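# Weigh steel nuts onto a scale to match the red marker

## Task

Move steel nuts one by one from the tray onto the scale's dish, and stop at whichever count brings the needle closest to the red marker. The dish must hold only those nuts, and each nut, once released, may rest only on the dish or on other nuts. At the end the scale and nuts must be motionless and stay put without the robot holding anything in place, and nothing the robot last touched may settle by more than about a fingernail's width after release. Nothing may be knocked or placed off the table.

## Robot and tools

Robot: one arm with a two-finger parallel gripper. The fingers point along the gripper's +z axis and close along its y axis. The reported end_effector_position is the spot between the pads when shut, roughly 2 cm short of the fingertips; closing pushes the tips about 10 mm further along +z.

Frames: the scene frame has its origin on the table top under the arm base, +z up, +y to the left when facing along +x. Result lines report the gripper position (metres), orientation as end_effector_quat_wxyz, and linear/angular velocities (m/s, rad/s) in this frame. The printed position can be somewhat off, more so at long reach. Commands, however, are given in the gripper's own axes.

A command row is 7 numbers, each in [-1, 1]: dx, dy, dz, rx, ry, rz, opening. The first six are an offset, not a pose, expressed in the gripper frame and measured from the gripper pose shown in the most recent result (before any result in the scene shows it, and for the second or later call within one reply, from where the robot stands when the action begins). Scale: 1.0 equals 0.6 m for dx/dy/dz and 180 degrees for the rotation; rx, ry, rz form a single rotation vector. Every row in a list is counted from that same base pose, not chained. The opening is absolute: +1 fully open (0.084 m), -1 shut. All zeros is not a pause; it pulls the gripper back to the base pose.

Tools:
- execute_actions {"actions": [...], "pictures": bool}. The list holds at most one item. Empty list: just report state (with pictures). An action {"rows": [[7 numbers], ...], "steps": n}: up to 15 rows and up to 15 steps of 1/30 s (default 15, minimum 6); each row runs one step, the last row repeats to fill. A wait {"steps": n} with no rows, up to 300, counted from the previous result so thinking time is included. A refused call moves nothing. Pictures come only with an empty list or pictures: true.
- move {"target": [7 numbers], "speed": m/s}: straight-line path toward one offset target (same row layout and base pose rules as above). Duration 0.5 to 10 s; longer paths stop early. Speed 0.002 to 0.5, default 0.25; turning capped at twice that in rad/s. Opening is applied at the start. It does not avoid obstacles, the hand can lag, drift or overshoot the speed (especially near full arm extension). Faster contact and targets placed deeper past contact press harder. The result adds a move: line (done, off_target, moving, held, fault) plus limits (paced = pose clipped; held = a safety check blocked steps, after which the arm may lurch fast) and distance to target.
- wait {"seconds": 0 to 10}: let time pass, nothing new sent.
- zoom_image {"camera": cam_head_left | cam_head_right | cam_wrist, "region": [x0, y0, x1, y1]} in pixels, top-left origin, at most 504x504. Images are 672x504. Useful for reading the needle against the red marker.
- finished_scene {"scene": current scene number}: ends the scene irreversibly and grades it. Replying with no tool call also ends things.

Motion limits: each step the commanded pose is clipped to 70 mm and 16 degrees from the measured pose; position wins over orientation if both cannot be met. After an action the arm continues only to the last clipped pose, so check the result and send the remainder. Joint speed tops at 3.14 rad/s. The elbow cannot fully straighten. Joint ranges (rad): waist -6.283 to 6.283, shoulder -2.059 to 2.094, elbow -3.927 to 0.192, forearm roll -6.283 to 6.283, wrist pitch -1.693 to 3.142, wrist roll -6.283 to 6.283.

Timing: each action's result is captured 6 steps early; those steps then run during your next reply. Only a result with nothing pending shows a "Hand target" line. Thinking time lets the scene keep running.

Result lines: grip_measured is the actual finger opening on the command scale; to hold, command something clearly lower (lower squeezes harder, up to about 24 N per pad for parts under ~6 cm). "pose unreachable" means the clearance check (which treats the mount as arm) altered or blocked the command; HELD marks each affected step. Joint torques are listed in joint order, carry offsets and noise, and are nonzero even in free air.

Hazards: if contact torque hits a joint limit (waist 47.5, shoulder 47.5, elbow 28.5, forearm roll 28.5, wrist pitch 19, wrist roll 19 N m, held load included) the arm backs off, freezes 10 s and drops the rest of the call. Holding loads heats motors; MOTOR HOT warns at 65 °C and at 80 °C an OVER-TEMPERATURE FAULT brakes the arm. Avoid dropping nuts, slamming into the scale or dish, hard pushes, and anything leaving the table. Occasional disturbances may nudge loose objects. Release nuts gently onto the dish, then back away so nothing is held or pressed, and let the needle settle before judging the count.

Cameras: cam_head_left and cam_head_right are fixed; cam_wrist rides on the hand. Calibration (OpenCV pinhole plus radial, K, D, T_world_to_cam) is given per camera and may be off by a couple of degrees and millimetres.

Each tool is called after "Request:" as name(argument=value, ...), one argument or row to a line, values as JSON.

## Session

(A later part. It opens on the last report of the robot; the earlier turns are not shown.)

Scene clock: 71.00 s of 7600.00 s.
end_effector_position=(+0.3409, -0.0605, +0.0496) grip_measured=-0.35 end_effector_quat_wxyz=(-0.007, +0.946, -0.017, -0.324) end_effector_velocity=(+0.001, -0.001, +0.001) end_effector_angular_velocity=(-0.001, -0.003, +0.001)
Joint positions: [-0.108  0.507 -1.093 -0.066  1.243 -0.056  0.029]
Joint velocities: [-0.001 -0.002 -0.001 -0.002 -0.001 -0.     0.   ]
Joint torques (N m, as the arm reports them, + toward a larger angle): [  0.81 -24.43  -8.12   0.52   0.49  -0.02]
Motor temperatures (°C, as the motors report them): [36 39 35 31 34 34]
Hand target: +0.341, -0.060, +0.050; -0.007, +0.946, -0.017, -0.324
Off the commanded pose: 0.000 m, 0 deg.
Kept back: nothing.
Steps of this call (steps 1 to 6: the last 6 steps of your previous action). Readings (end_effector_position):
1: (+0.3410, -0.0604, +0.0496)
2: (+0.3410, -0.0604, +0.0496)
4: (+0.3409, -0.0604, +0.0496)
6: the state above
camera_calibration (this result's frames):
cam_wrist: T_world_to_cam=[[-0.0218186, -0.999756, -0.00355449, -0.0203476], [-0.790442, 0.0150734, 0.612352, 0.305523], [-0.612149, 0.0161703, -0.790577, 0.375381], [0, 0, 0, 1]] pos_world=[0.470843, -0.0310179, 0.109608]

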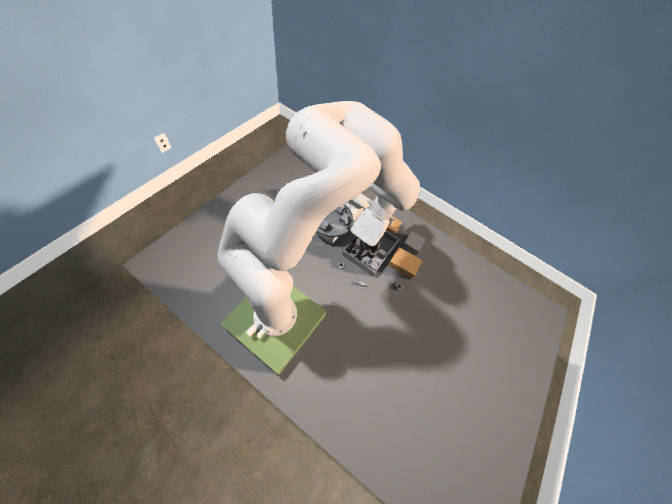

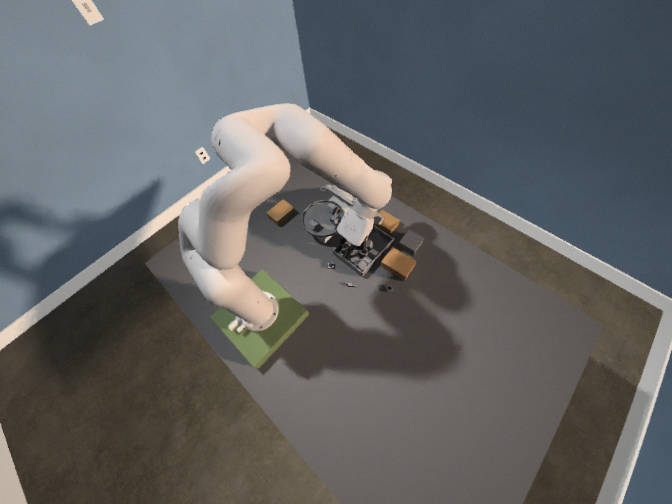

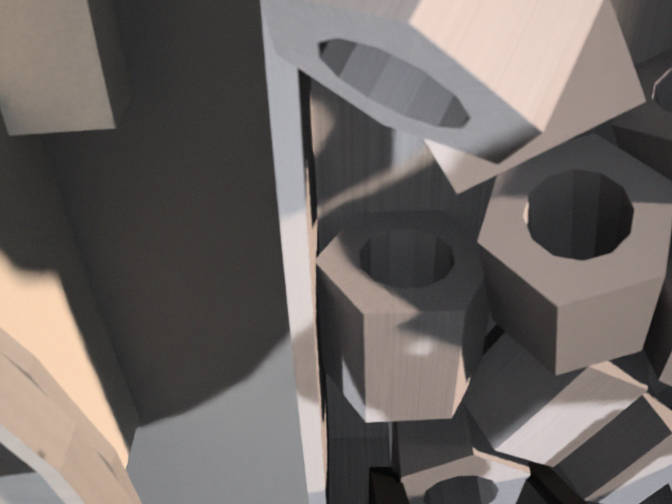

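Request:
execute_actions(
  actions=[
    {"rows": [[-0.001,0,-0.0013,0,0,0,-0.7],[-0.003,0,-0.0039,0,0,0,-0.7],[-0.007,0,-0.009,0,0,0,-0.7],[-0.012,0,-0.0154,0,0,0,-0.7],[-0.019,0,-0.0244,0,0,0,-0.7],[-0.027,0,-0.0347,0,0,0,-0.7],[-0.035,0,-0.045,0,0,0,-0.7],[-0.043,0,-0.0553,0,0,0,-0.7],[-0.051,0,-0.0655,0,0,0,-0.7],[-0.059,0,-0.0758,0,0,0,-0.7],[-0.066,0,-0.0848,0,0,0,-0.7],[-0.072,0,-0.0925,0,0,0,-0.7],[-0.076,0,-0.0977,0,0,0,-0.7],[-0.079,0,-0.1015,0,0,0,-0.7],[-0.0805,0,-0.1035,0,0,0,-0.7]], "steps": 15},
  ],
)

Request:
move(
  target=[0.0304,-0.1652,-0.0236,-0.0078,0,-0.01,-0.7],
  speed=0.2,
)

Scene clock: 71.83 s of 7600.00 s.
end_effector_position=(+0.3404, -0.0605, +0.0699) grip_measured=-0.35 end_effector_quat_wxyz=(-0.007, +0.946, -0.017, -0.325) end_effector_velocity=(+0.001, -0.001, +0.176) end_effector_angular_velocity=(-0.001, -0.003, -0.001)
Joint positions: [-0.108  0.459 -1.09  -0.065  1.289 -0.058  0.029]
Joint velocities: [ 0.004 -0.401 -0.002  0.01   0.398 -0.023  0.   ]
Joint torques (N m, as the arm reports them, + toward a larger angle): [  0.76 -26.8   -8.97   0.04   0.83  -0.02]
Motor temperatures (°C, as the motors report them): [36 39 35 31 34 34]
Steps of this call (steps 1 to 16: nothing new was sent; steps 17 to 25: the first 9 steps of this action). Readings (end_effector_position):
17: (+0.3409, -0.0605, +0.0496)
18: (+0.3408, -0.0605, +0.0497)
20: (+0.3406, -0.0605, +0.0511)
24: (+0.3404, -0.0605, +0.0643)
25: the state above

Scene clock: 73.47 s of 7600.00 s.
end_effector_position=(+0.3673, +0.0368, +0.1266) grip_measured=-0.35 end_effector_quat_wxyz=(-0.000, +0.946, +0.002, -0.325) end_effector_velocity=(+0.001, +0.003, +0.000) end_effector_angular_velocity=(-0.000, +0.001, +0.002)
Joint positions: [ 0.101  0.411 -1.212  0.041  1.459  0.054  0.029]
Joint velocities: [ 0.005  0.004 -0.007  0.002  0.004  0.003  0.   ]
Joint torques (N m, as the arm reports them, + toward a larger angle): [  0.93 -25.83  -9.75   0.55   0.47  -0.1 ]
Motor temperatures (°C, as the motors report them): [36 39 35 31 34 34]
Hand target: +0.367, +0.037, +0.127; -0.000, +0.946, +0.002, -0.325
Off your previous action's commanded pose: 0.019 m, 0 deg at its last step (step 6 of this call).
Off the commanded pose: 0.001 m, 0 deg.
Kept back: nothing.
move: done
camera_calibration (this result's frames):
cam_wrist: T_world_to_cam=[[0.0172143, -0.999848, -0.00258118, 0.0633306], [-0.790042, -0.0151842, 0.612864, 0.278651], [-0.61281, -0.00851077, -0.790184, 0.451931], [0, 0, 0, 1]] pos_world=[0.496004, 0.0713984, 0.186497]

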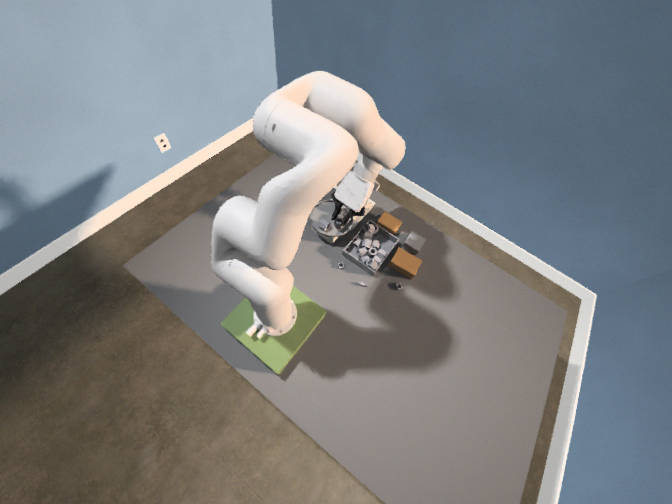

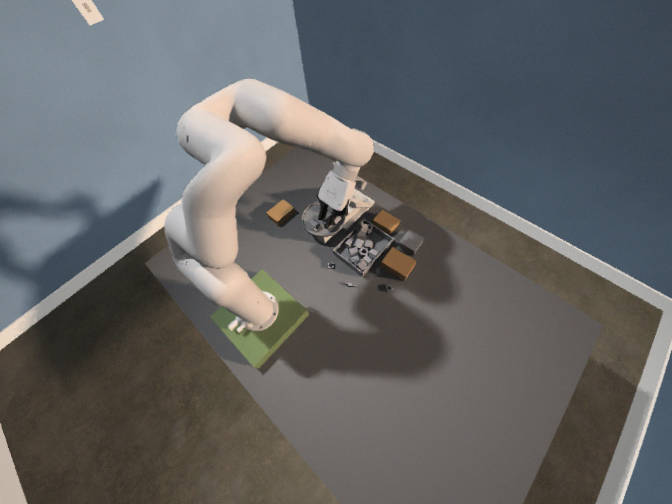

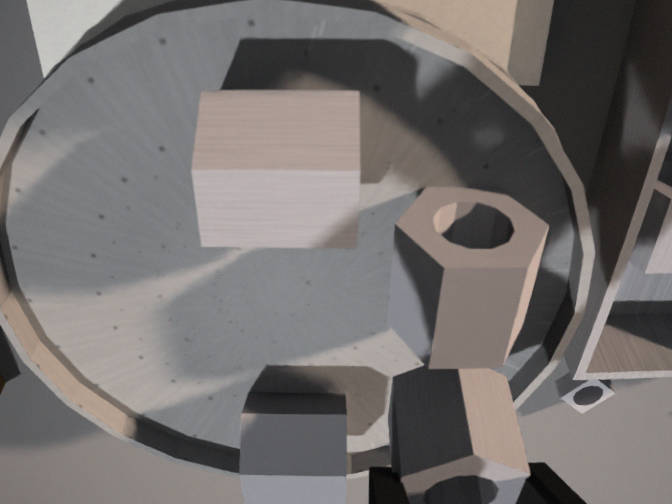

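Request:
execute_actions(
  actions=[
    {"rows": [[0.001,0,0.0013,0,0,0,-0.7],[0.003,0,0.0039,0,0,0,-0.7],[0.006,0,0.0077,0,0,0,-0.7],[0.009,0,0.0116,0,0,0,-0.7],[0.012,0,0.0154,0,0,0,-0.7],[0.0145,0,0.0186,0,0,0,-0.7],[0.0165,0,0.0212,0,0,0,-0.7],[0.0175,0,0.0225,0,0,0,-0.7],[0.018,0,0.0231,0,0,0,-0.7],[0.0185,0,0.0238,0,0,0,-0.7],[0.019,0,0.0244,0,0,0,-0.7],[0.0195,0,0.025,0,0,0,-0.7],[0.02,0,0.0257,0,0,0,-0.7]], "steps": 15},
  ],
)

Request:
execute_actions(
  actions=[
    {"steps": 12},
  ],
)

Scene clock: 74.07 s of 7600.00 s.
end_effector_position=(+0.3669, +0.0369, +0.1150) grip_measured=-0.35 end_effector_quat_wxyz=(-0.000, +0.946, +0.002, -0.325) end_effector_velocity=(-0.009, -0.001, -0.062) end_effector_angular_velocity=(-0.002, +0.027, +0.001)
Joint positions: [ 0.101  0.432 -1.205  0.041  1.433  0.053  0.029]
Joint velocities: [-0.     0.115  0.037  0.    -0.125 -0.006 -0.   ]
Joint torques (N m, as the arm reports them, + toward a larger angle): [  1.14 -26.58  -9.72   0.52   0.28   0.04]
Motor temperatures (°C, as the motors report them): [36 39 35 31 34 34]
Steps of this call (steps 1 to 9: nothing new was sent; steps 10 to 18: the first 9 steps of this action). Readings (end_effector_position):
10: (+0.3674, +0.0372, +0.1266)
11: (+0.3674, +0.0372, +0.1264)
13: (+0.3677, +0.0370, +0.1251)
17: (+0.3672, +0.0369, +0.1172)
18: the state above

Scene clock: 74.47 s of 7600.00 s.
end_effector_position=(+0.3674, +0.0369, +0.1074) grip_measured=-0.35 end_effector_quat_wxyz=(-0.000, +0.946, +0.002, -0.324) end_effector_velocity=(+0.001, -0.000, -0.001) end_effector_angular_velocity=(+0.000, -0.002, -0.001)
Joint positions: [ 0.101  0.447 -1.203  0.041  1.415  0.052  0.029]
Joint velocities: [-0.001  0.001  0.     0.    -0.004 -0.     0.   ]
Joint torques (N m, as the arm reports them, + toward a larger angle): [  0.78 -25.45  -9.29   0.57   0.13  -0.05]
Motor temperatures (°C, as the motors report them): [36 39 35 31 34 34]
Hand target: +0.367, +0.037, +0.107; -0.000, +0.946, +0.002, -0.325
Off the commanded pose: 0.000 m, 0 deg.
Kept back: nothing.
Steps of this call (steps 1 to 6: the last 6 steps of your previous action; steps 7 to 12: nothing new was sent). Readings (end_effector_position):
1: (+0.3667, +0.0368, +0.1131)
2: (+0.3666, +0.0368, +0.1116)
4: (+0.3668, +0.0369, +0.1097)
8: (+0.3673, +0.0369, +0.1078)
12: the state above

Request:
execute_actions(
  actions=[
    {"rows": [[0.0008,0,0.001,0,0,0,-0.7],[0.0008,0,0.001,0,0,0,-0.7],[0.0008,0,0.001,0,0,0,-0.5],[0.0008,0,0.001,0,0,0,-0.4],[0.0008,0,0.001,0,0,0,-0.34],[0.0008,0,0.001,0,0,0,-0.3],[0.0008,0,0.001,0,0,0,-0.25],[0.0008,0,0.001,0,0,0,-0.2],[0.0008,0,0.001,0,0,0,-0.2],[0.0008,0,0.001,0,0,0,-0.2],[-0.003,0,-0.004,0,0,0,-0.2],[-0.01,0,-0.013,0,0,0,-0.2],[-0.018,0,-0.023,0,0,0,-0.2],[-0.026,0,-0.0335,0,0,0,-0.2],[-0.032,0,-0.041,0,0,0,-0.2]], "steps": 15},
  ],
)

Scene clock: 79.80 s of 7600.00 s.
end_effector_position=(+0.3673, +0.0369, +0.1066) grip_measured=-0.25 end_effector_quat_wxyz=(-0.000, +0.946, +0.002, -0.325) end_effector_velocity=(+0.002, +0.000, -0.001) end_effector_angular_velocity=(+0.001, -0.005, +0.000)
Joint positions: [ 0.101  0.448 -1.203  0.041  1.413  0.052  0.033]
Joint velocities: [ 0.     0.001 -0.002  0.    -0.005 -0.     0.037]
Joint torques (N m, as the arm reports them, + toward a larger angle): [  0.85 -25.41  -9.4    0.61   0.22  -0.02]
Motor temperatures (°C, as the motors report them): [36 39 35 31 34 34]
Steps of this call (steps 1 to 151: nothing new was sent; steps 152 to 160: the first 9 steps of this action). Readings (end_effector_position):
152: (+0.3673, +0.0369, +0.1071)
153: (+0.3673, +0.0369, +0.1070)
155: (+0.3673, +0.0369, +0.1069)
159: (+0.3673, +0.0369, +0.1067)
160: the state above

Request:
move(
  target=[0.0402,0.1453,-0.0067,0.307,0,0.3945,-0.17],
  speed=0.45,
)

Scene clock: 82.77 s of 7600.00 s.
end_effector_position=(+0.3887, -0.0493, +0.0947) grip_measured=-0.18 end_effector_quat_wxyz=(-0.230, +0.670, -0.667, -0.231) end_effector_velocity=(+0.000, -0.001, -0.000) end_effector_angular_velocity=(-0.001, -0.002, -0.010)
Joint positions: [-0.395  0.261 -0.839  0.715  1.018  0.621  0.036]
Joint velocities: [-0.001 -0.003  0.006  0.007 -0.007  0.001  0.   ]
Joint torques (N m, as the arm reports them, + toward a larger angle): [  0.86 -21.65  -8.46   0.61   0.03  -0.01]
Motor temperatures (°C, as the motors report them): [36 39 35 31 34 34]
Hand target: +0.389, -0.049, +0.095; -0.231, +0.670, -0.667, -0.231
Off your previous action's commanded pose: 0.024 m, 0 deg at its last step (step 6 of this call).
Off the commanded pose: 0.001 m, 0 deg.
Kept back: nothing.
move: done
camera_calibration (this result's frames):
cam_wrist: T_world_to_cam=[[-0.999815, -0.019126, -0.00188999, 0.420303], [-0.016238, 0.788031, 0.615421, 0.0523681], [-0.0102812, 0.615338, -0.788196, 0.235421], [0, 0, 0, 1]] pos_world=[0.423497, -0.178092, 0.154124]

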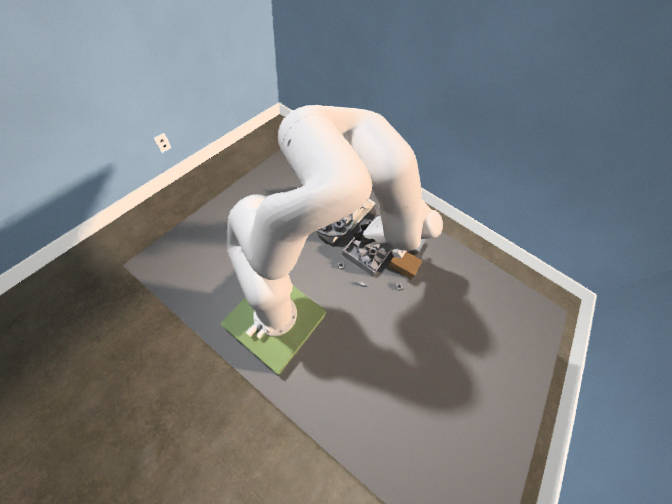

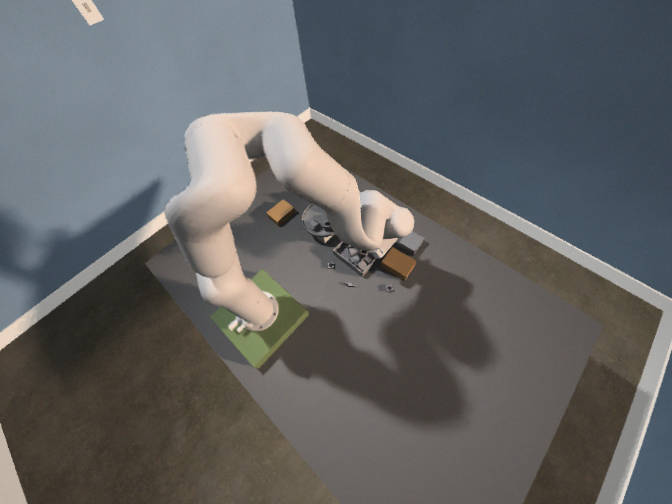

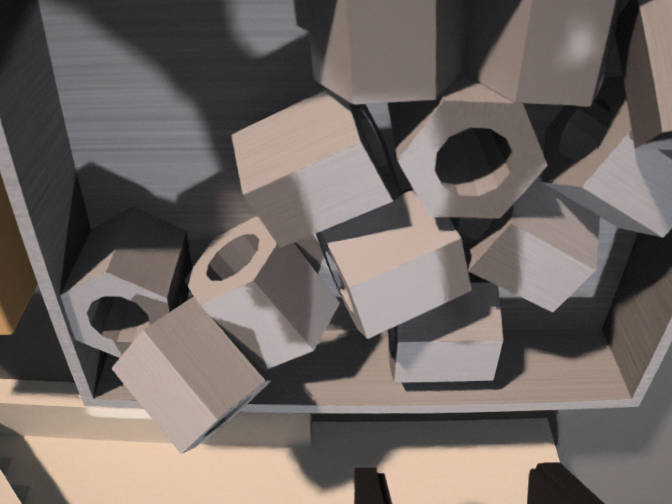

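Request:
move(
  target=[0.0464,0.004,0.0636,0,0,0,-0.17],
  speed=0.07,
)

Scene clock: 84.30 s of 7600.00 s.
end_effector_position=(+0.3865, -0.0477, +0.0478) grip_measured=-0.18 end_effector_quat_wxyz=(-0.231, +0.670, -0.667, -0.231) end_effector_velocity=(-0.001, +0.001, -0.003) end_effector_angular_velocity=(+0.003, +0.003, -0.001)
Joint positions: [-0.381  0.384 -0.847  0.777  0.929  0.532  0.036]
Joint velocities: [ 0.     0.007  0.     0.004 -0.002 -0.003  0.   ]
Joint torques (N m, as the arm reports them, + toward a larger angle): [  1.06 -22.3   -7.65   0.71  -0.07  -0.06]
Motor temperatures (°C, as the motors report them): [36 39 35 31 34 34]
Hand target: +0.386, -0.048, +0.048; -0.230, +0.670, -0.667, -0.231
Off the commanded pose: 0.000 m, 0 deg.
Kept back: nothing.
move: done
camera_calibration (this result's frames):
cam_wrist: T_world_to_cam=[[-0.999812, -0.019239, -0.00237177, 0.418062], [-0.0166244, 0.788078, 0.615351, 0.0800693], [-0.0099696, 0.615275, -0.788249, 0.197394], [0, 0, 0, 1]] pos_world=[0.421282, -0.176509, 0.107316]

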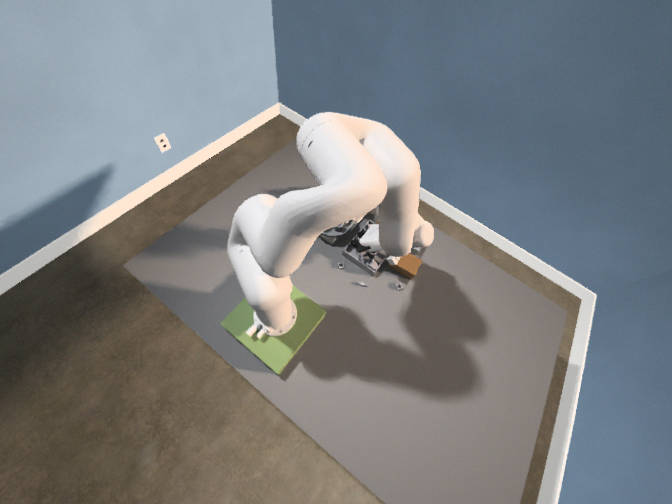

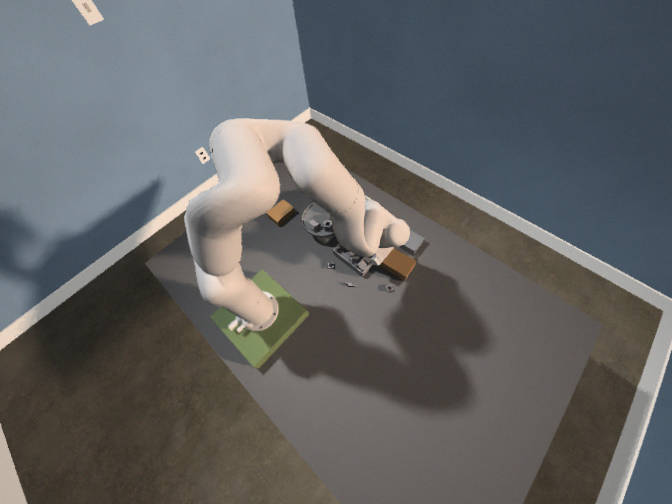

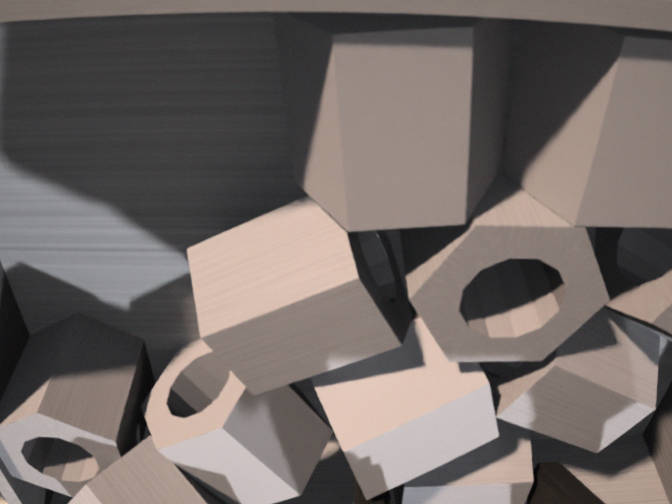

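Request:
execute_actions(
  actions=[
    {"rows": [[0,0,0,0,0,0,-0.22],[0,0,0,0,0,0,-0.26],[0,0,0,0,0,0,-0.3],[0,0,0,0,0,0,-0.33],[0,0,0,0,0,0,-0.45],[0,0,0,0,0,0,-0.6],[0,0,0,0,0,0,-0.7]], "steps": 15},
  ],
)

Scene clock: 84.80 s of 7600.00 s.
end_effector_position=(+0.3863, -0.0476, +0.0478) grip_measured=-0.35 end_effector_quat_wxyz=(-0.230, +0.670, -0.667, -0.231) end_effector_velocity=(+0.000, -0.000, -0.000) end_effector_angular_velocity=(-0.001, +0.000, -0.001)
Joint positions: [-0.381  0.384 -0.847  0.777  0.929  0.532  0.029]
Joint velocities: [-0.     0.    -0.    -0.    -0.001  0.001  0.   ]
Joint torques (N m, as the arm reports them, + toward a larger angle): [  0.76 -22.23  -8.01   0.57  -0.27  -0.02]
Motor temperatures (°C, as the motors report them): [36 39 35 31 34 34]
Steps of this call (steps 1 to 6: nothing new was sent; steps 7 to 15: the first 9 steps of this action). Readings (end_effector_position):
7: (+0.3864, -0.0476, +0.0476)
8: (+0.3864, -0.0476, +0.0476)
10: (+0.3864, -0.0476, +0.0477)
14: (+0.3863, -0.0476, +0.0478)
15: the state above

Request:
move(
  target=[-0.0135,0,-0.0158,0,0,0,-0.7],
  speed=0.02,
)

Scene clock: 86.90 s of 7600.00 s.
end_effector_position=(+0.3864, -0.0472, +0.0601) grip_measured=-0.35 end_effector_quat_wxyz=(-0.230, +0.670, -0.667, -0.231) end_effector_velocity=(+0.000, +0.000, +0.003) end_effector_angular_velocity=(+0.001, -0.001, -0.000)
Joint positions: [-0.383  0.348 -0.839  0.762  0.949  0.555  0.029]
Joint velocities: [-0.    -0.007  0.002 -0.001  0.004  0.003 -0.   ]
Joint torques (N m, as the arm reports them, + toward a larger angle): [  1.17 -22.98  -7.83   0.93   0.69  -0.16]
Motor temperatures (°C, as the motors report them): [36 39 35 31 34 34]
Hand target: +0.386, -0.047, +0.060; -0.230, +0.670, -0.667, -0.231
Off your previous action's commanded pose: 0.000 m, 0 deg at its last step (step 6 of this call).
Off the commanded pose: 0.000 m, 0 deg.
Kept back: nothing.
move: done
camera_calibration (this result's frames):
cam_wrist: T_world_to_cam=[[-0.999814, -0.0191321, -0.00240638, 0.418087], [-0.0165628, 0.788161, 0.615246, 0.0721403], [-0.00987436, 0.615171, -0.788332, 0.206766], [0, 0, 0, 1]] pos_world=[0.421246, -0.176056, 0.119622]

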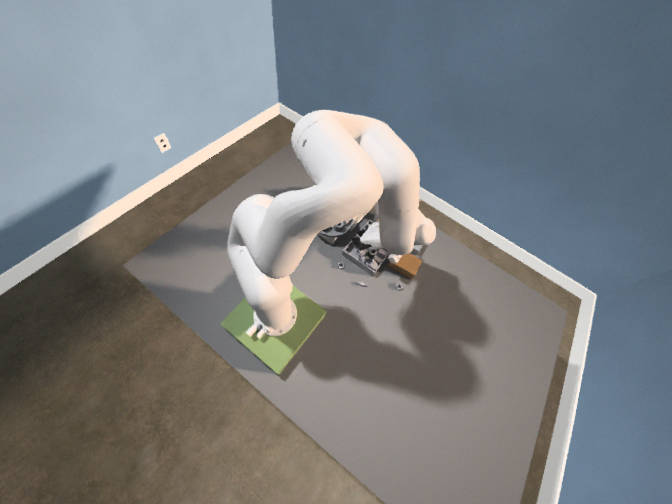

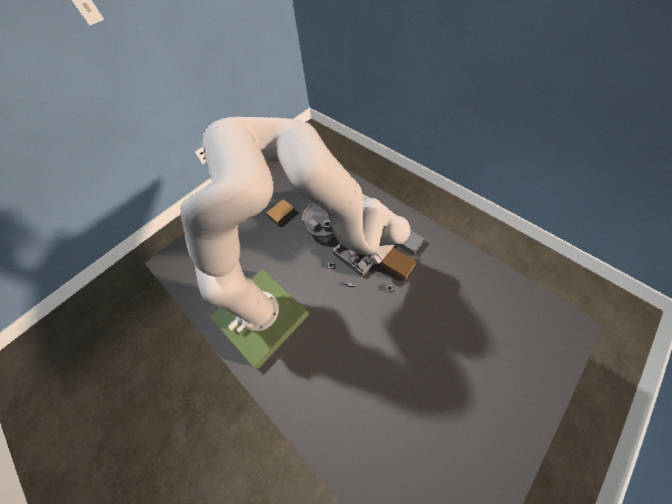

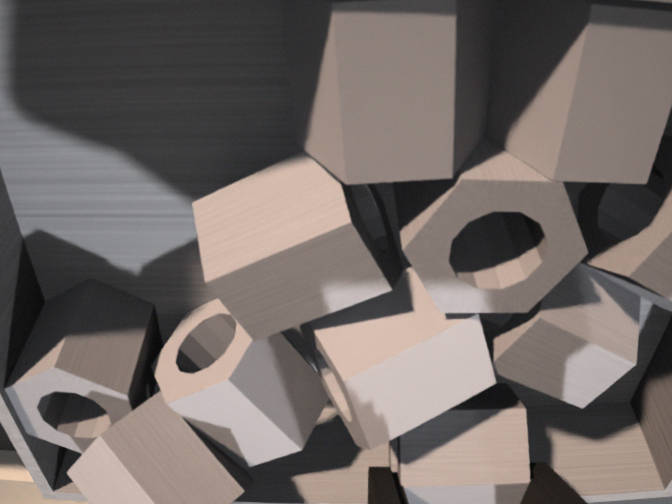

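Request:
move(
  target=[-0.0135,0,-0.0158,0,0,0,-0.7],
  speed=0.03,
)

Scene clock: 87.90 s of 7600.00 s.
end_effector_position=(+0.3864, -0.0467, +0.0724) grip_measured=-0.35 end_effector_quat_wxyz=(-0.230, +0.670, -0.667, -0.231) end_effector_velocity=(-0.001, +0.000, +0.001) end_effector_angular_velocity=(+0.001, +0.004, -0.001)
Joint positions: [-0.385  0.313 -0.833  0.747  0.971  0.579  0.029]
Joint velocities: [-0.001 -0.004  0.003 -0.002  0.003  0.004 -0.   ]
Joint torques (N m, as the arm reports them, + toward a larger angle): [  0.8  -21.88  -8.37   0.7    0.03  -0.13]
Motor temperatures (°C, as the motors report them): [36 39 35 31 34 34]
Hand target: +0.386, -0.047, +0.073; -0.230, +0.670, -0.667, -0.230
Off the commanded pose: 0.000 m, 0 deg.
Kept back: nothing.
move: done
camera_calibration (this result's frames):
cam_wrist: T_world_to_cam=[[-0.999813, -0.0191884, -0.00230825, 0.418064], [-0.0165459, 0.788104, 0.61532, 0.0641303], [-0.00998789, 0.615243, -0.788274, 0.216111], [0, 0, 0, 1]] pos_world=[0.421205, -0.17548, 0.131859]

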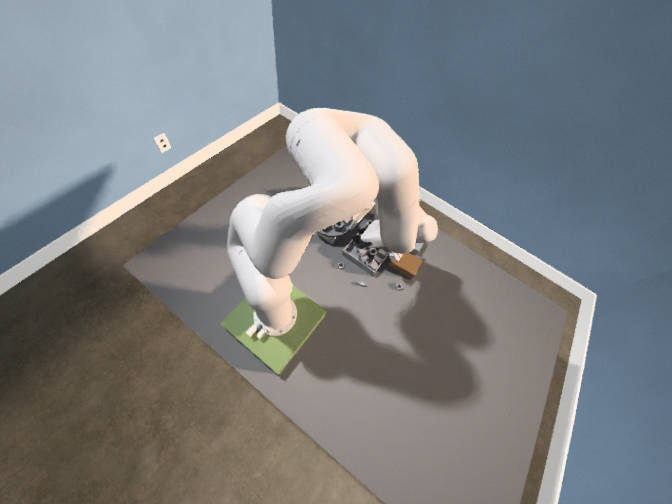

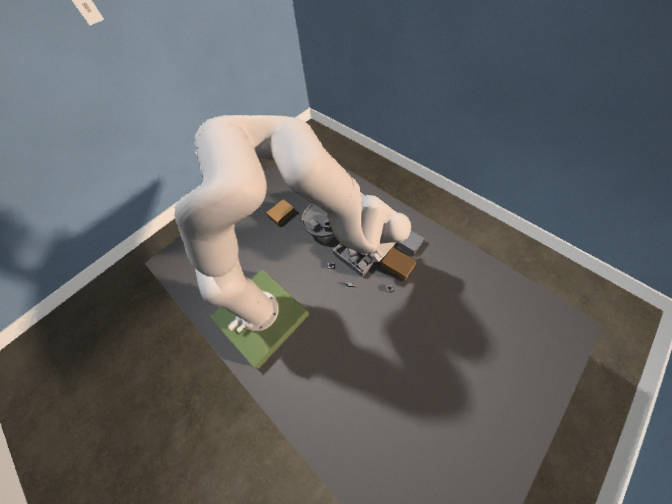

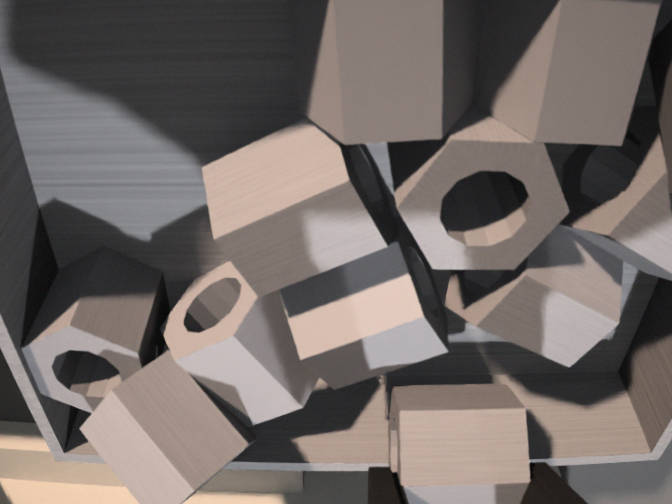

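Request:
execute_actions(
  actions=[
    {"rows": [[-0.002,0,-0.0026,0,0,0,-0.7],[-0.006,0,-0.0077,0,0,0,-0.7],[-0.012,0,-0.0154,0,0,0,-0.7],[-0.019,0,-0.0243,0,0,0,-0.7],[-0.027,0,-0.0345,0,0,0,-0.7],[-0.035,0,-0.0448,0,0,0,-0.7],[-0.043,0,-0.055,0,0,0,-0.7],[-0.051,0,-0.0652,0,0,0,-0.7],[-0.058,0,-0.0742,0,0,0,-0.7],[-0.064,0,-0.0819,0,0,0,-0.7],[-0.068,0,-0.087,0,0,0,-0.7],[-0.0705,0,-0.0902,0,0,0,-0.7]], "steps": 13},
  ],
)

Request:
move(
  target=[-0.2157,-0.031,0.1686,0,0,0,-0.7],
  speed=0.25,
)

Scene clock: 88.47 s of 7600.00 s.
end_effector_position=(+0.3859, -0.0463, +0.0864) grip_measured=-0.35 end_effector_quat_wxyz=(-0.230, +0.670, -0.667, -0.231) end_effector_velocity=(+0.009, -0.003, +0.156) end_effector_angular_velocity=(-0.012, -0.021, +0.002)
Joint positions: [-0.389  0.274 -0.828  0.729  0.999  0.606  0.029]
Joint velocities: [-0.036 -0.413  0.021 -0.182  0.286  0.275  0.   ]
Joint torques (N m, as the arm reports them, + toward a larger angle): [  0.77 -23.84  -9.31   0.67   0.19   0.26]
Motor temperatures (°C, as the motors report them): [36 39 35 31 34 34]
Steps of this call (steps 1 to 10: nothing new was sent; steps 11 to 17: the first 7 steps of this action). Readings (end_effector_position):
11: (+0.3864, -0.0467, +0.0726)
12: (+0.3863, -0.0466, +0.0728)
14: (+0.3858, -0.0464, +0.0752)
17: the state above

Scene clock: 90.33 s of 7600.00 s.
end_effector_position=(+0.4045, +0.1169, +0.1388) grip_measured=-0.35 end_effector_quat_wxyz=(-0.230, +0.670, -0.667, -0.230) end_effector_velocity=(-0.000, +0.002, -0.001) end_effector_angular_velocity=(-0.001, +0.001, +0.003)
Joint positions: [ 0.031  0.085 -0.73   0.91   0.883  0.887  0.029]
Joint velocities: [ 0.006  0.003 -0.001  0.002 -0.002  0.001 -0.   ]
Joint torques (N m, as the arm reports them, + toward a larger angle): [  1.1  -19.42  -9.44   0.98  -0.62  -0.08]
Motor temperatures (°C, as the motors report them): [36 39 35 31 34 34]
Hand target: +0.405, +0.117, +0.139; -0.230, +0.670, -0.667, -0.230
Off your previous action's commanded pose: 0.017 m, 0 deg at its last step (step 6 of this call).
Off the commanded pose: 0.001 m, 0 deg.
Kept back: nothing.
move: done
camera_calibration (this result's frames):
cam_wrist: T_world_to_cam=[[-0.999827, -0.0185072, -0.0016207, 0.439316], [-0.0156088, 0.789518, 0.613529, -0.105667], [-0.0100751, 0.613448, -0.789671, 0.168494], [0, 0, 0, 1]] pos_world=[0.439289, -0.011806, 0.198596]

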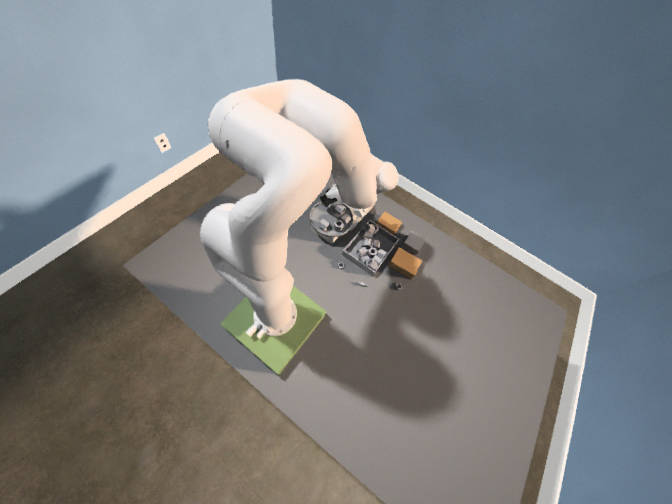

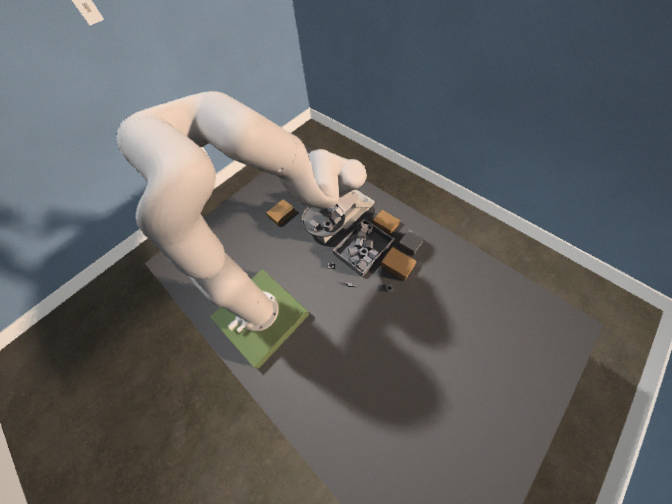

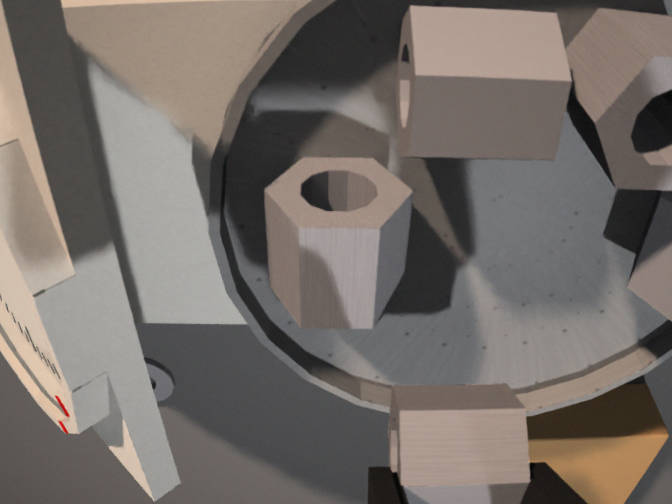

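Request:
execute_actions(
  actions=[
    {"rows": [[0.001,0,0.002,0,0,0,-0.7],[0.004,0,0.006,0,0,0,-0.7],[0.008,0,0.012,0,0,0,-0.7],[0.013,0,0.0185,0,0,0,-0.7],[0.018,0,0.025,0,0,0,-0.7],[0.0225,0,0.031,0,0,0,-0.7],[0.026,0,0.036,0,0,0,-0.7],[0.0285,0,0.0392,0,0,0,-0.7],[0.030,0,0.0411,0,0,0,-0.7],[0.0305,0,0.0418,0,0,0,-0.7],[0.031,0,0.0424,0,0,0,-0.7],[0.0315,0,0.0431,0,0,0,-0.7],[0.032,0,0.0437,0,0,0,-0.7],[0.0325,0,0.0444,0,0,0,-0.7],[0.033,0,0.045,0,0,0,-0.7]], "steps": 15},
  ],
)

Request:
execute_actions(
  actions=[
    {"steps": 14},
  ],
  pictures=true,
)

Scene clock: 91.30 s of 7600.00 s.
end_effector_position=(+0.4036, +0.1174, +0.1206) grip_measured=-0.35 end_effector_quat_wxyz=(-0.229, +0.670, -0.667, -0.230) end_effector_velocity=(-0.014, +0.002, -0.113) end_effector_angular_velocity=(-0.005, +0.040, +0.001)
Joint positions: [ 0.039  0.132 -0.729  0.944  0.851  0.842  0.029]
Joint velocities: [ 0.039  0.288  0.008  0.198 -0.17  -0.256 -0.   ]
Joint torques (N m, as the arm reports them, + toward a larger angle): [  0.64 -20.43  -9.64   0.81   0.11   0.34]
Motor temperatures (°C, as the motors report them): [36 39 35 31 34 34]
Steps of this call (steps 1 to 20: nothing new was sent; steps 21 to 29: the first 9 steps of this action). Readings (end_effector_position):
21: (+0.4045, +0.1173, +0.1388)
22: (+0.4046, +0.1172, +0.1387)
24: (+0.4050, +0.1172, +0.1369)
28: (+0.4041, +0.1173, +0.1245)
29: the state above

Scene clock: 91.77 s of 7600.00 s.
end_effector_position=(+0.4046, +0.1179, +0.1058) grip_measured=-0.35 end_effector_quat_wxyz=(-0.230, +0.670, -0.667, -0.230) end_effector_velocity=(+0.001, +0.000, -0.002) end_effector_angular_velocity=(+0.001, -0.001, -0.002)
Joint positions: [ 0.045  0.175 -0.735  0.978  0.827  0.801  0.029]
Joint velocities: [ 0.     0.007 -0.002  0.007 -0.003 -0.006  0.   ]
Joint torques (N m, as the arm reports them, + toward a larger angle): [  0.8  -20.37  -9.27   0.92  -0.36   0.05]
Motor temperatures (°C, as the motors report them): [36 39 35 31 34 34]
Hand target: +0.404, +0.118, +0.105; -0.229, +0.670, -0.667, -0.230
Off the commanded pose: 0.000 m, 0 deg.
Kept back: nothing.
Steps of this call (steps 1 to 6: the last 6 steps of your previous action; steps 7 to 14: nothing new was sent). Readings (end_effector_position):
1: (+0.4032, +0.1174, +0.1171)
2: (+0.4030, +0.1175, +0.1142)
4: (+0.4032, +0.1176, +0.1103)
8: (+0.4044, +0.1178, +0.1071)
14: the state above
camera_calibration (this result's frames):
cam_wrist: T_world_to_cam=[[-0.999825, -0.0186134, -0.00184637, 0.43936], [-0.0158323, 0.789585, 0.613437, -0.0860647], [-0.00996029, 0.613358, -0.789742, 0.141759], [0, 0, 0, 1]] pos_world=[0.439332, -0.0108155, 0.165559]

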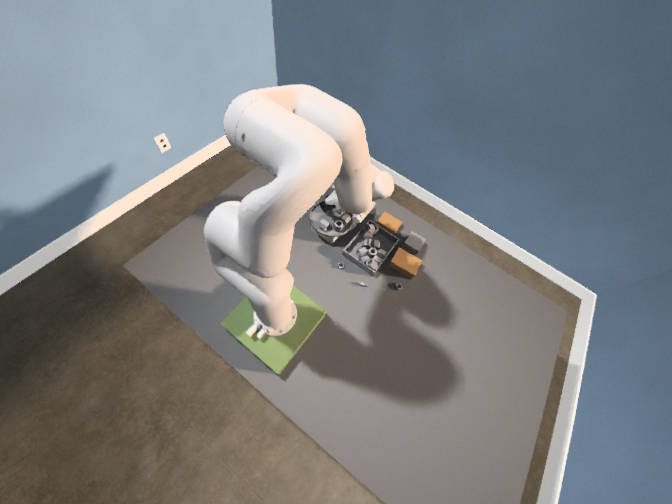

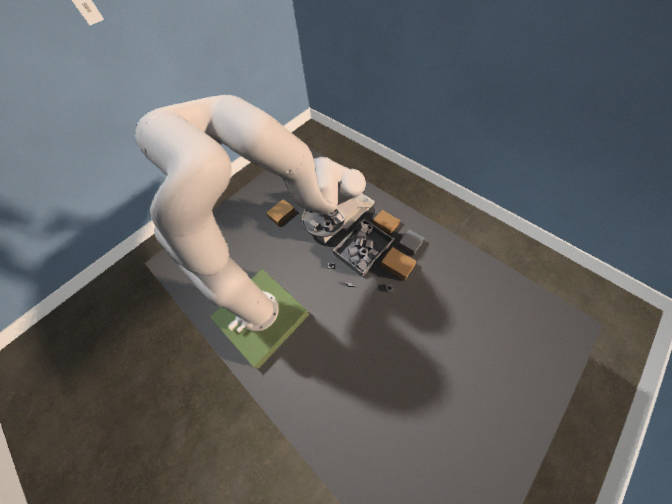

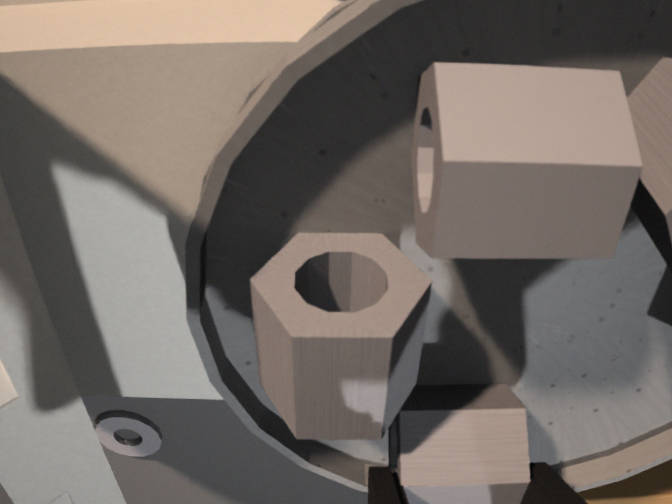

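No contact yet; lower a bit more.

Request:
execute_actions(
  actions=[
    {"rows": [[0.0008,0,0.001,0,0,0,-0.7],[0.0012,0,0.0016,0,0,0,-0.7],[0.0016,0,0.0021,0,0,0,-0.7],[0.002,0,0.0026,0,0,0,-0.7]], "steps": 15},
  ],
)

Scene clock: 92.20 s of 7600.00 s.
end_effector_position=(+0.4047, +0.1180, +0.1043) grip_measured=-0.35 end_effector_quat_wxyz=(-0.230, +0.670, -0.667, -0.230) end_effector_velocity=(+0.000, -0.000, -0.002) end_effector_angular_velocity=(+0.000, -0.001, +0.000)
Joint positions: [ 0.045  0.18  -0.736  0.981  0.825  0.796  0.029]
Joint velocities: [ 0.001  0.007 -0.002  0.006 -0.004 -0.008  0.   ]
Joint torques (N m, as the arm reports them, + toward a larger angle): [  0.79 -19.65  -8.51   0.55  -0.71   0.09]
Motor temperatures (°C, as the motors report them): [36 39 35 31 34 34]
Steps of this call (steps 1 to 4: nothing new was sent; steps 5 to 13: the first 9 steps of this action). Readings (end_effector_position):
5: (+0.4045, +0.1179, +0.1056)
6: (+0.4045, +0.1179, +0.1055)
8: (+0.4046, +0.1179, +0.1051)
12: (+0.4047, +0.1180, +0.1044)
13: the state above

Request:
execute_actions(
  actions=[
    {"rows": [[0,0,0,0,0,0,-0.5],[0,0,0,0,0,0,-0.4],[0,0,0,0,0,0,-0.33],[0,0,0,0,0,0,-0.29],[0,0,0,0,0,0,-0.25],[0,0,0,0,0,0,-0.2],[0,0,0,0,0,0,-0.2],[0,0,0,0,0,0,-0.2],[0,0,0,0,0,0,-0.2],[-0.002,0,-0.0026,0,0,0,-0.2],[-0.006,0,-0.0077,0,0,0,-0.2],[-0.012,0,-0.0154,0,0,0,-0.2],[-0.018,0,-0.023,0,0,0,-0.2],[-0.023,0,-0.0295,0,0,0,-0.2],[-0.026,0,-0.0334,0,0,0,-0.2]], "steps": 15},
  ],
)

Scene clock: 92.70 s of 7600.00 s.
end_effector_position=(+0.4046, +0.1179, +0.1041) grip_measured=-0.22 end_effector_quat_wxyz=(-0.230, +0.670, -0.667, -0.230) end_effector_velocity=(-0.000, +0.000, -0.000) end_effector_angular_velocity=(+0.002, +0.002, -0.001)
Joint positions: [ 0.045  0.18  -0.736  0.981  0.824  0.796  0.034]
Joint velocities: [-0.     0.001  0.     0.001  0.001  0.     0.009]
Joint torques (N m, as the arm reports them, + toward a larger angle): [  0.91 -20.04  -8.8    0.72  -0.37  -0.14]
Motor temperatures (°C, as the motors report them): [36 39 35 31 34 34]
Off your previous action's commanded pose: 0.000 m, 0 deg at its last step (step 6 of this call).
Steps of this call (steps 1 to 6: the last 6 steps of your previous action; steps 7 to 15: the first 9 steps of this action). Readings (end_effector_position):
7: (+0.4047, +0.1179, +0.1040)
8: (+0.4047, +0.1179, +0.1040)
10: (+0.4047, +0.1180, +0.1041)
14: (+0.4047, +0.1179, +0.1041)
15: the state above

Request:
move(
  target=[0.1305,0.0493,-0.2199,0,0.2106,0,-0.17],
  speed=0.35,
)

Scene clock: 94.83 s of 7600.00 s.
end_effector_position=(+0.3754, -0.0249, +0.1598) grip_measured=-0.18 end_effector_quat_wxyz=(-0.000, +0.709, -0.705, -0.000) end_effector_velocity=(-0.001, -0.001, +0.000) end_effector_angular_velocity=(-0.011, +0.004, -0.003)
Joint positions: [-0.036 -0.165 -0.601 -0.006  0.764  1.508  0.036]
Joint velocities: [ 0.002 -0.001 -0.    -0.016  0.004  0.017 -0.   ]
Joint torques (N m, as the arm reports them, + toward a larger angle): [  1.04 -15.82 -10.36   0.65  -2.03  -0.19]
Motor temperatures (°C, as the motors report them): [36 39 35 31 34 34]
Hand target: +0.375, -0.025, +0.160; -0.000, +0.709, -0.706, +0.000
Off your previous action's commanded pose: 0.017 m, 0 deg at its last step (step 6 of this call).
Off the commanded pose: 0.000 m, 0 deg.
Kept back: nothing.
move: done
camera_calibration (this result's frames):
cam_wrist: T_world_to_cam=[[-0.999837, -0.0161464, 0.00809702, 0.40609], [-0.0161467, 0.99987, 0.0000244707, 0.0964745], [-0.00809636, -0.000106273, -0.999967, 0.289285], [0, 0, 0, 1]] pos_world=[0.409924, -0.0898743, 0.285985]

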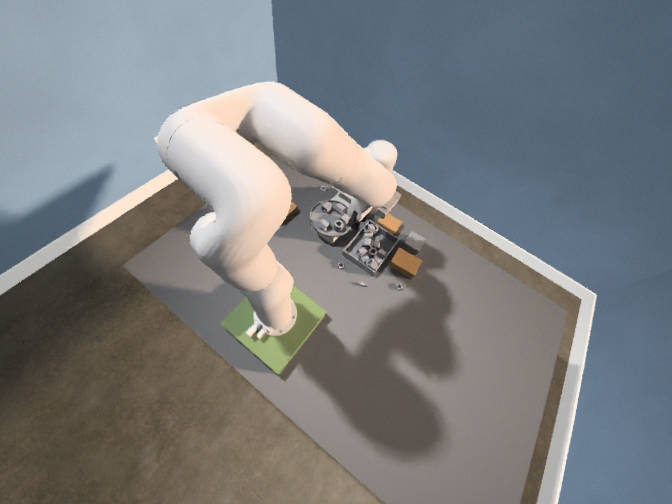

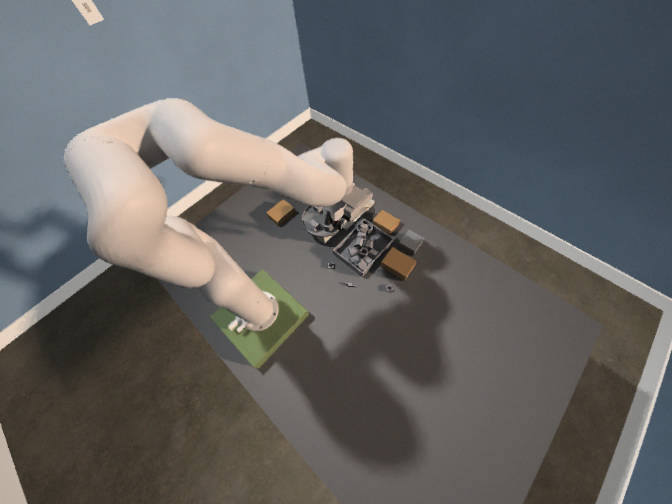

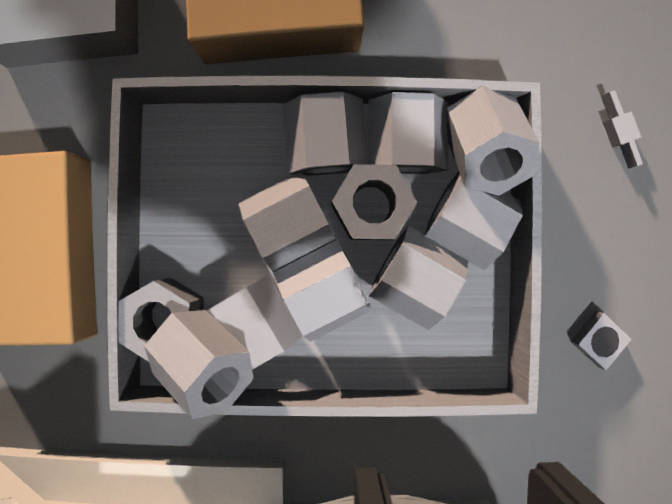

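Request:
zoom_image(
  camera="cam_wrist",
  region=[200, 70, 560, 400],
)

Region (200, 70, 560, 400) of cam_wrist's 672x504 image, scaled by 1.400, with more detail than that image has; it fills the top 462 rows of this view, and the rest is white.

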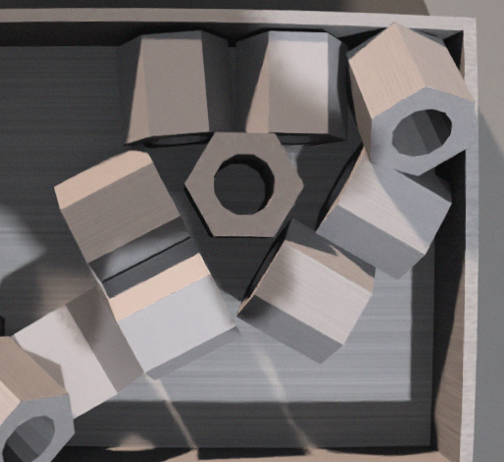

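Request:
move(
  target=[0.0862,0.0077,0.1247,0.0543,-0.2064,0.1578,-0.17],
  speed=0.35,
)

Scene clock: 98.60 s of 7600.00 s.
end_effector_position=(+0.3710, -0.0756, +0.0851) grip_measured=-0.18 end_effector_quat_wxyz=(+0.282, -0.478, +0.815, +0.165) end_effector_velocity=(-0.001, -0.001, -0.001) end_effector_angular_velocity=(+0.007, -0.006, -0.002)
Joint positions: [-0.461  0.123 -0.59   1.065  0.778  0.689  0.036]
Joint velocities: [-0.008  0.004 -0.     0.009  0.006 -0.014 -0.   ]
Joint torques (N m, as the arm reports them, + toward a larger angle): [  0.69 -18.01  -7.91   0.62  -0.19  -0.03]
Motor temperatures (°C, as the motors report them): [36 39 35 31 34 34]
Hand target: +0.371, -0.076, +0.085; +0.282, -0.478, +0.815, +0.166
Off the commanded pose: 0.001 m, 0 deg.
Kept back: nothing.
move: done
camera_calibration (this result's frames):
cam_wrist: T_world_to_cam=[[-0.879714, 0.475503, -0.000781373, 0.394843], [0.374041, 0.693016, 0.616297, -0.0733051], [0.293593, 0.541873, -0.787513, 0.125602], [0, 0, 0, 1]] pos_world=[0.337892, -0.205008, 0.1444]

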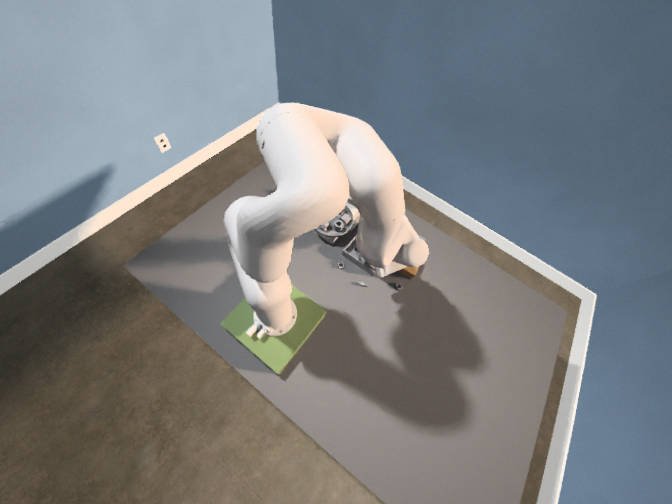

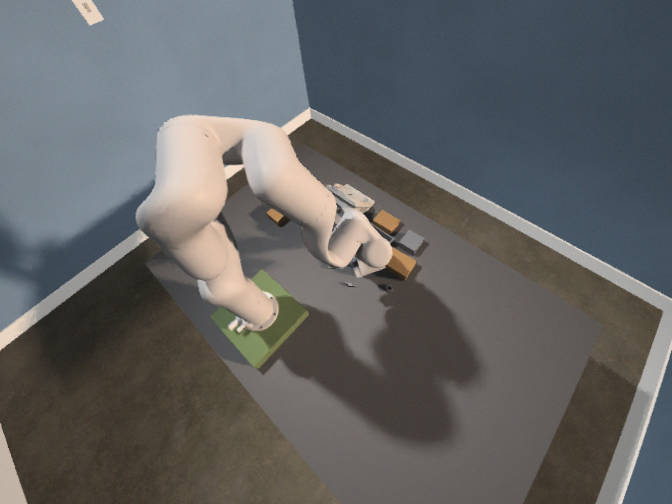

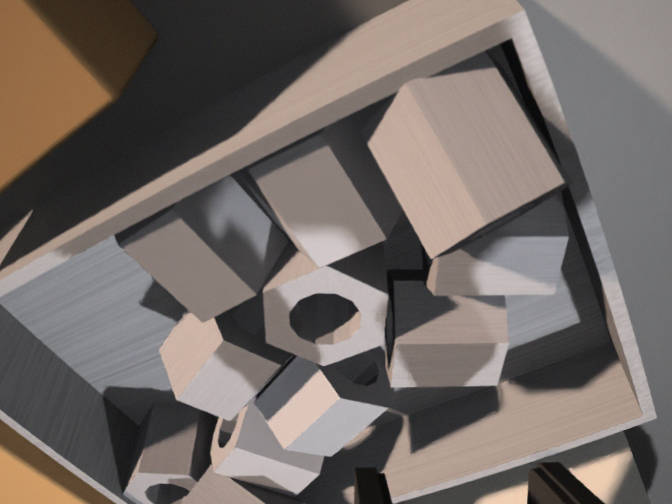

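Request:
zoom_image(
  camera="cam_wrist",
  region=[300, 260, 540, 460],
)

Region (300, 260, 540, 460) of cam_wrist's 672x504 image, scaled by 2.100, with more detail than that image has.

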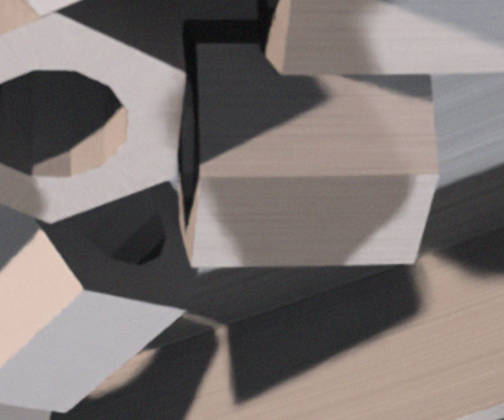

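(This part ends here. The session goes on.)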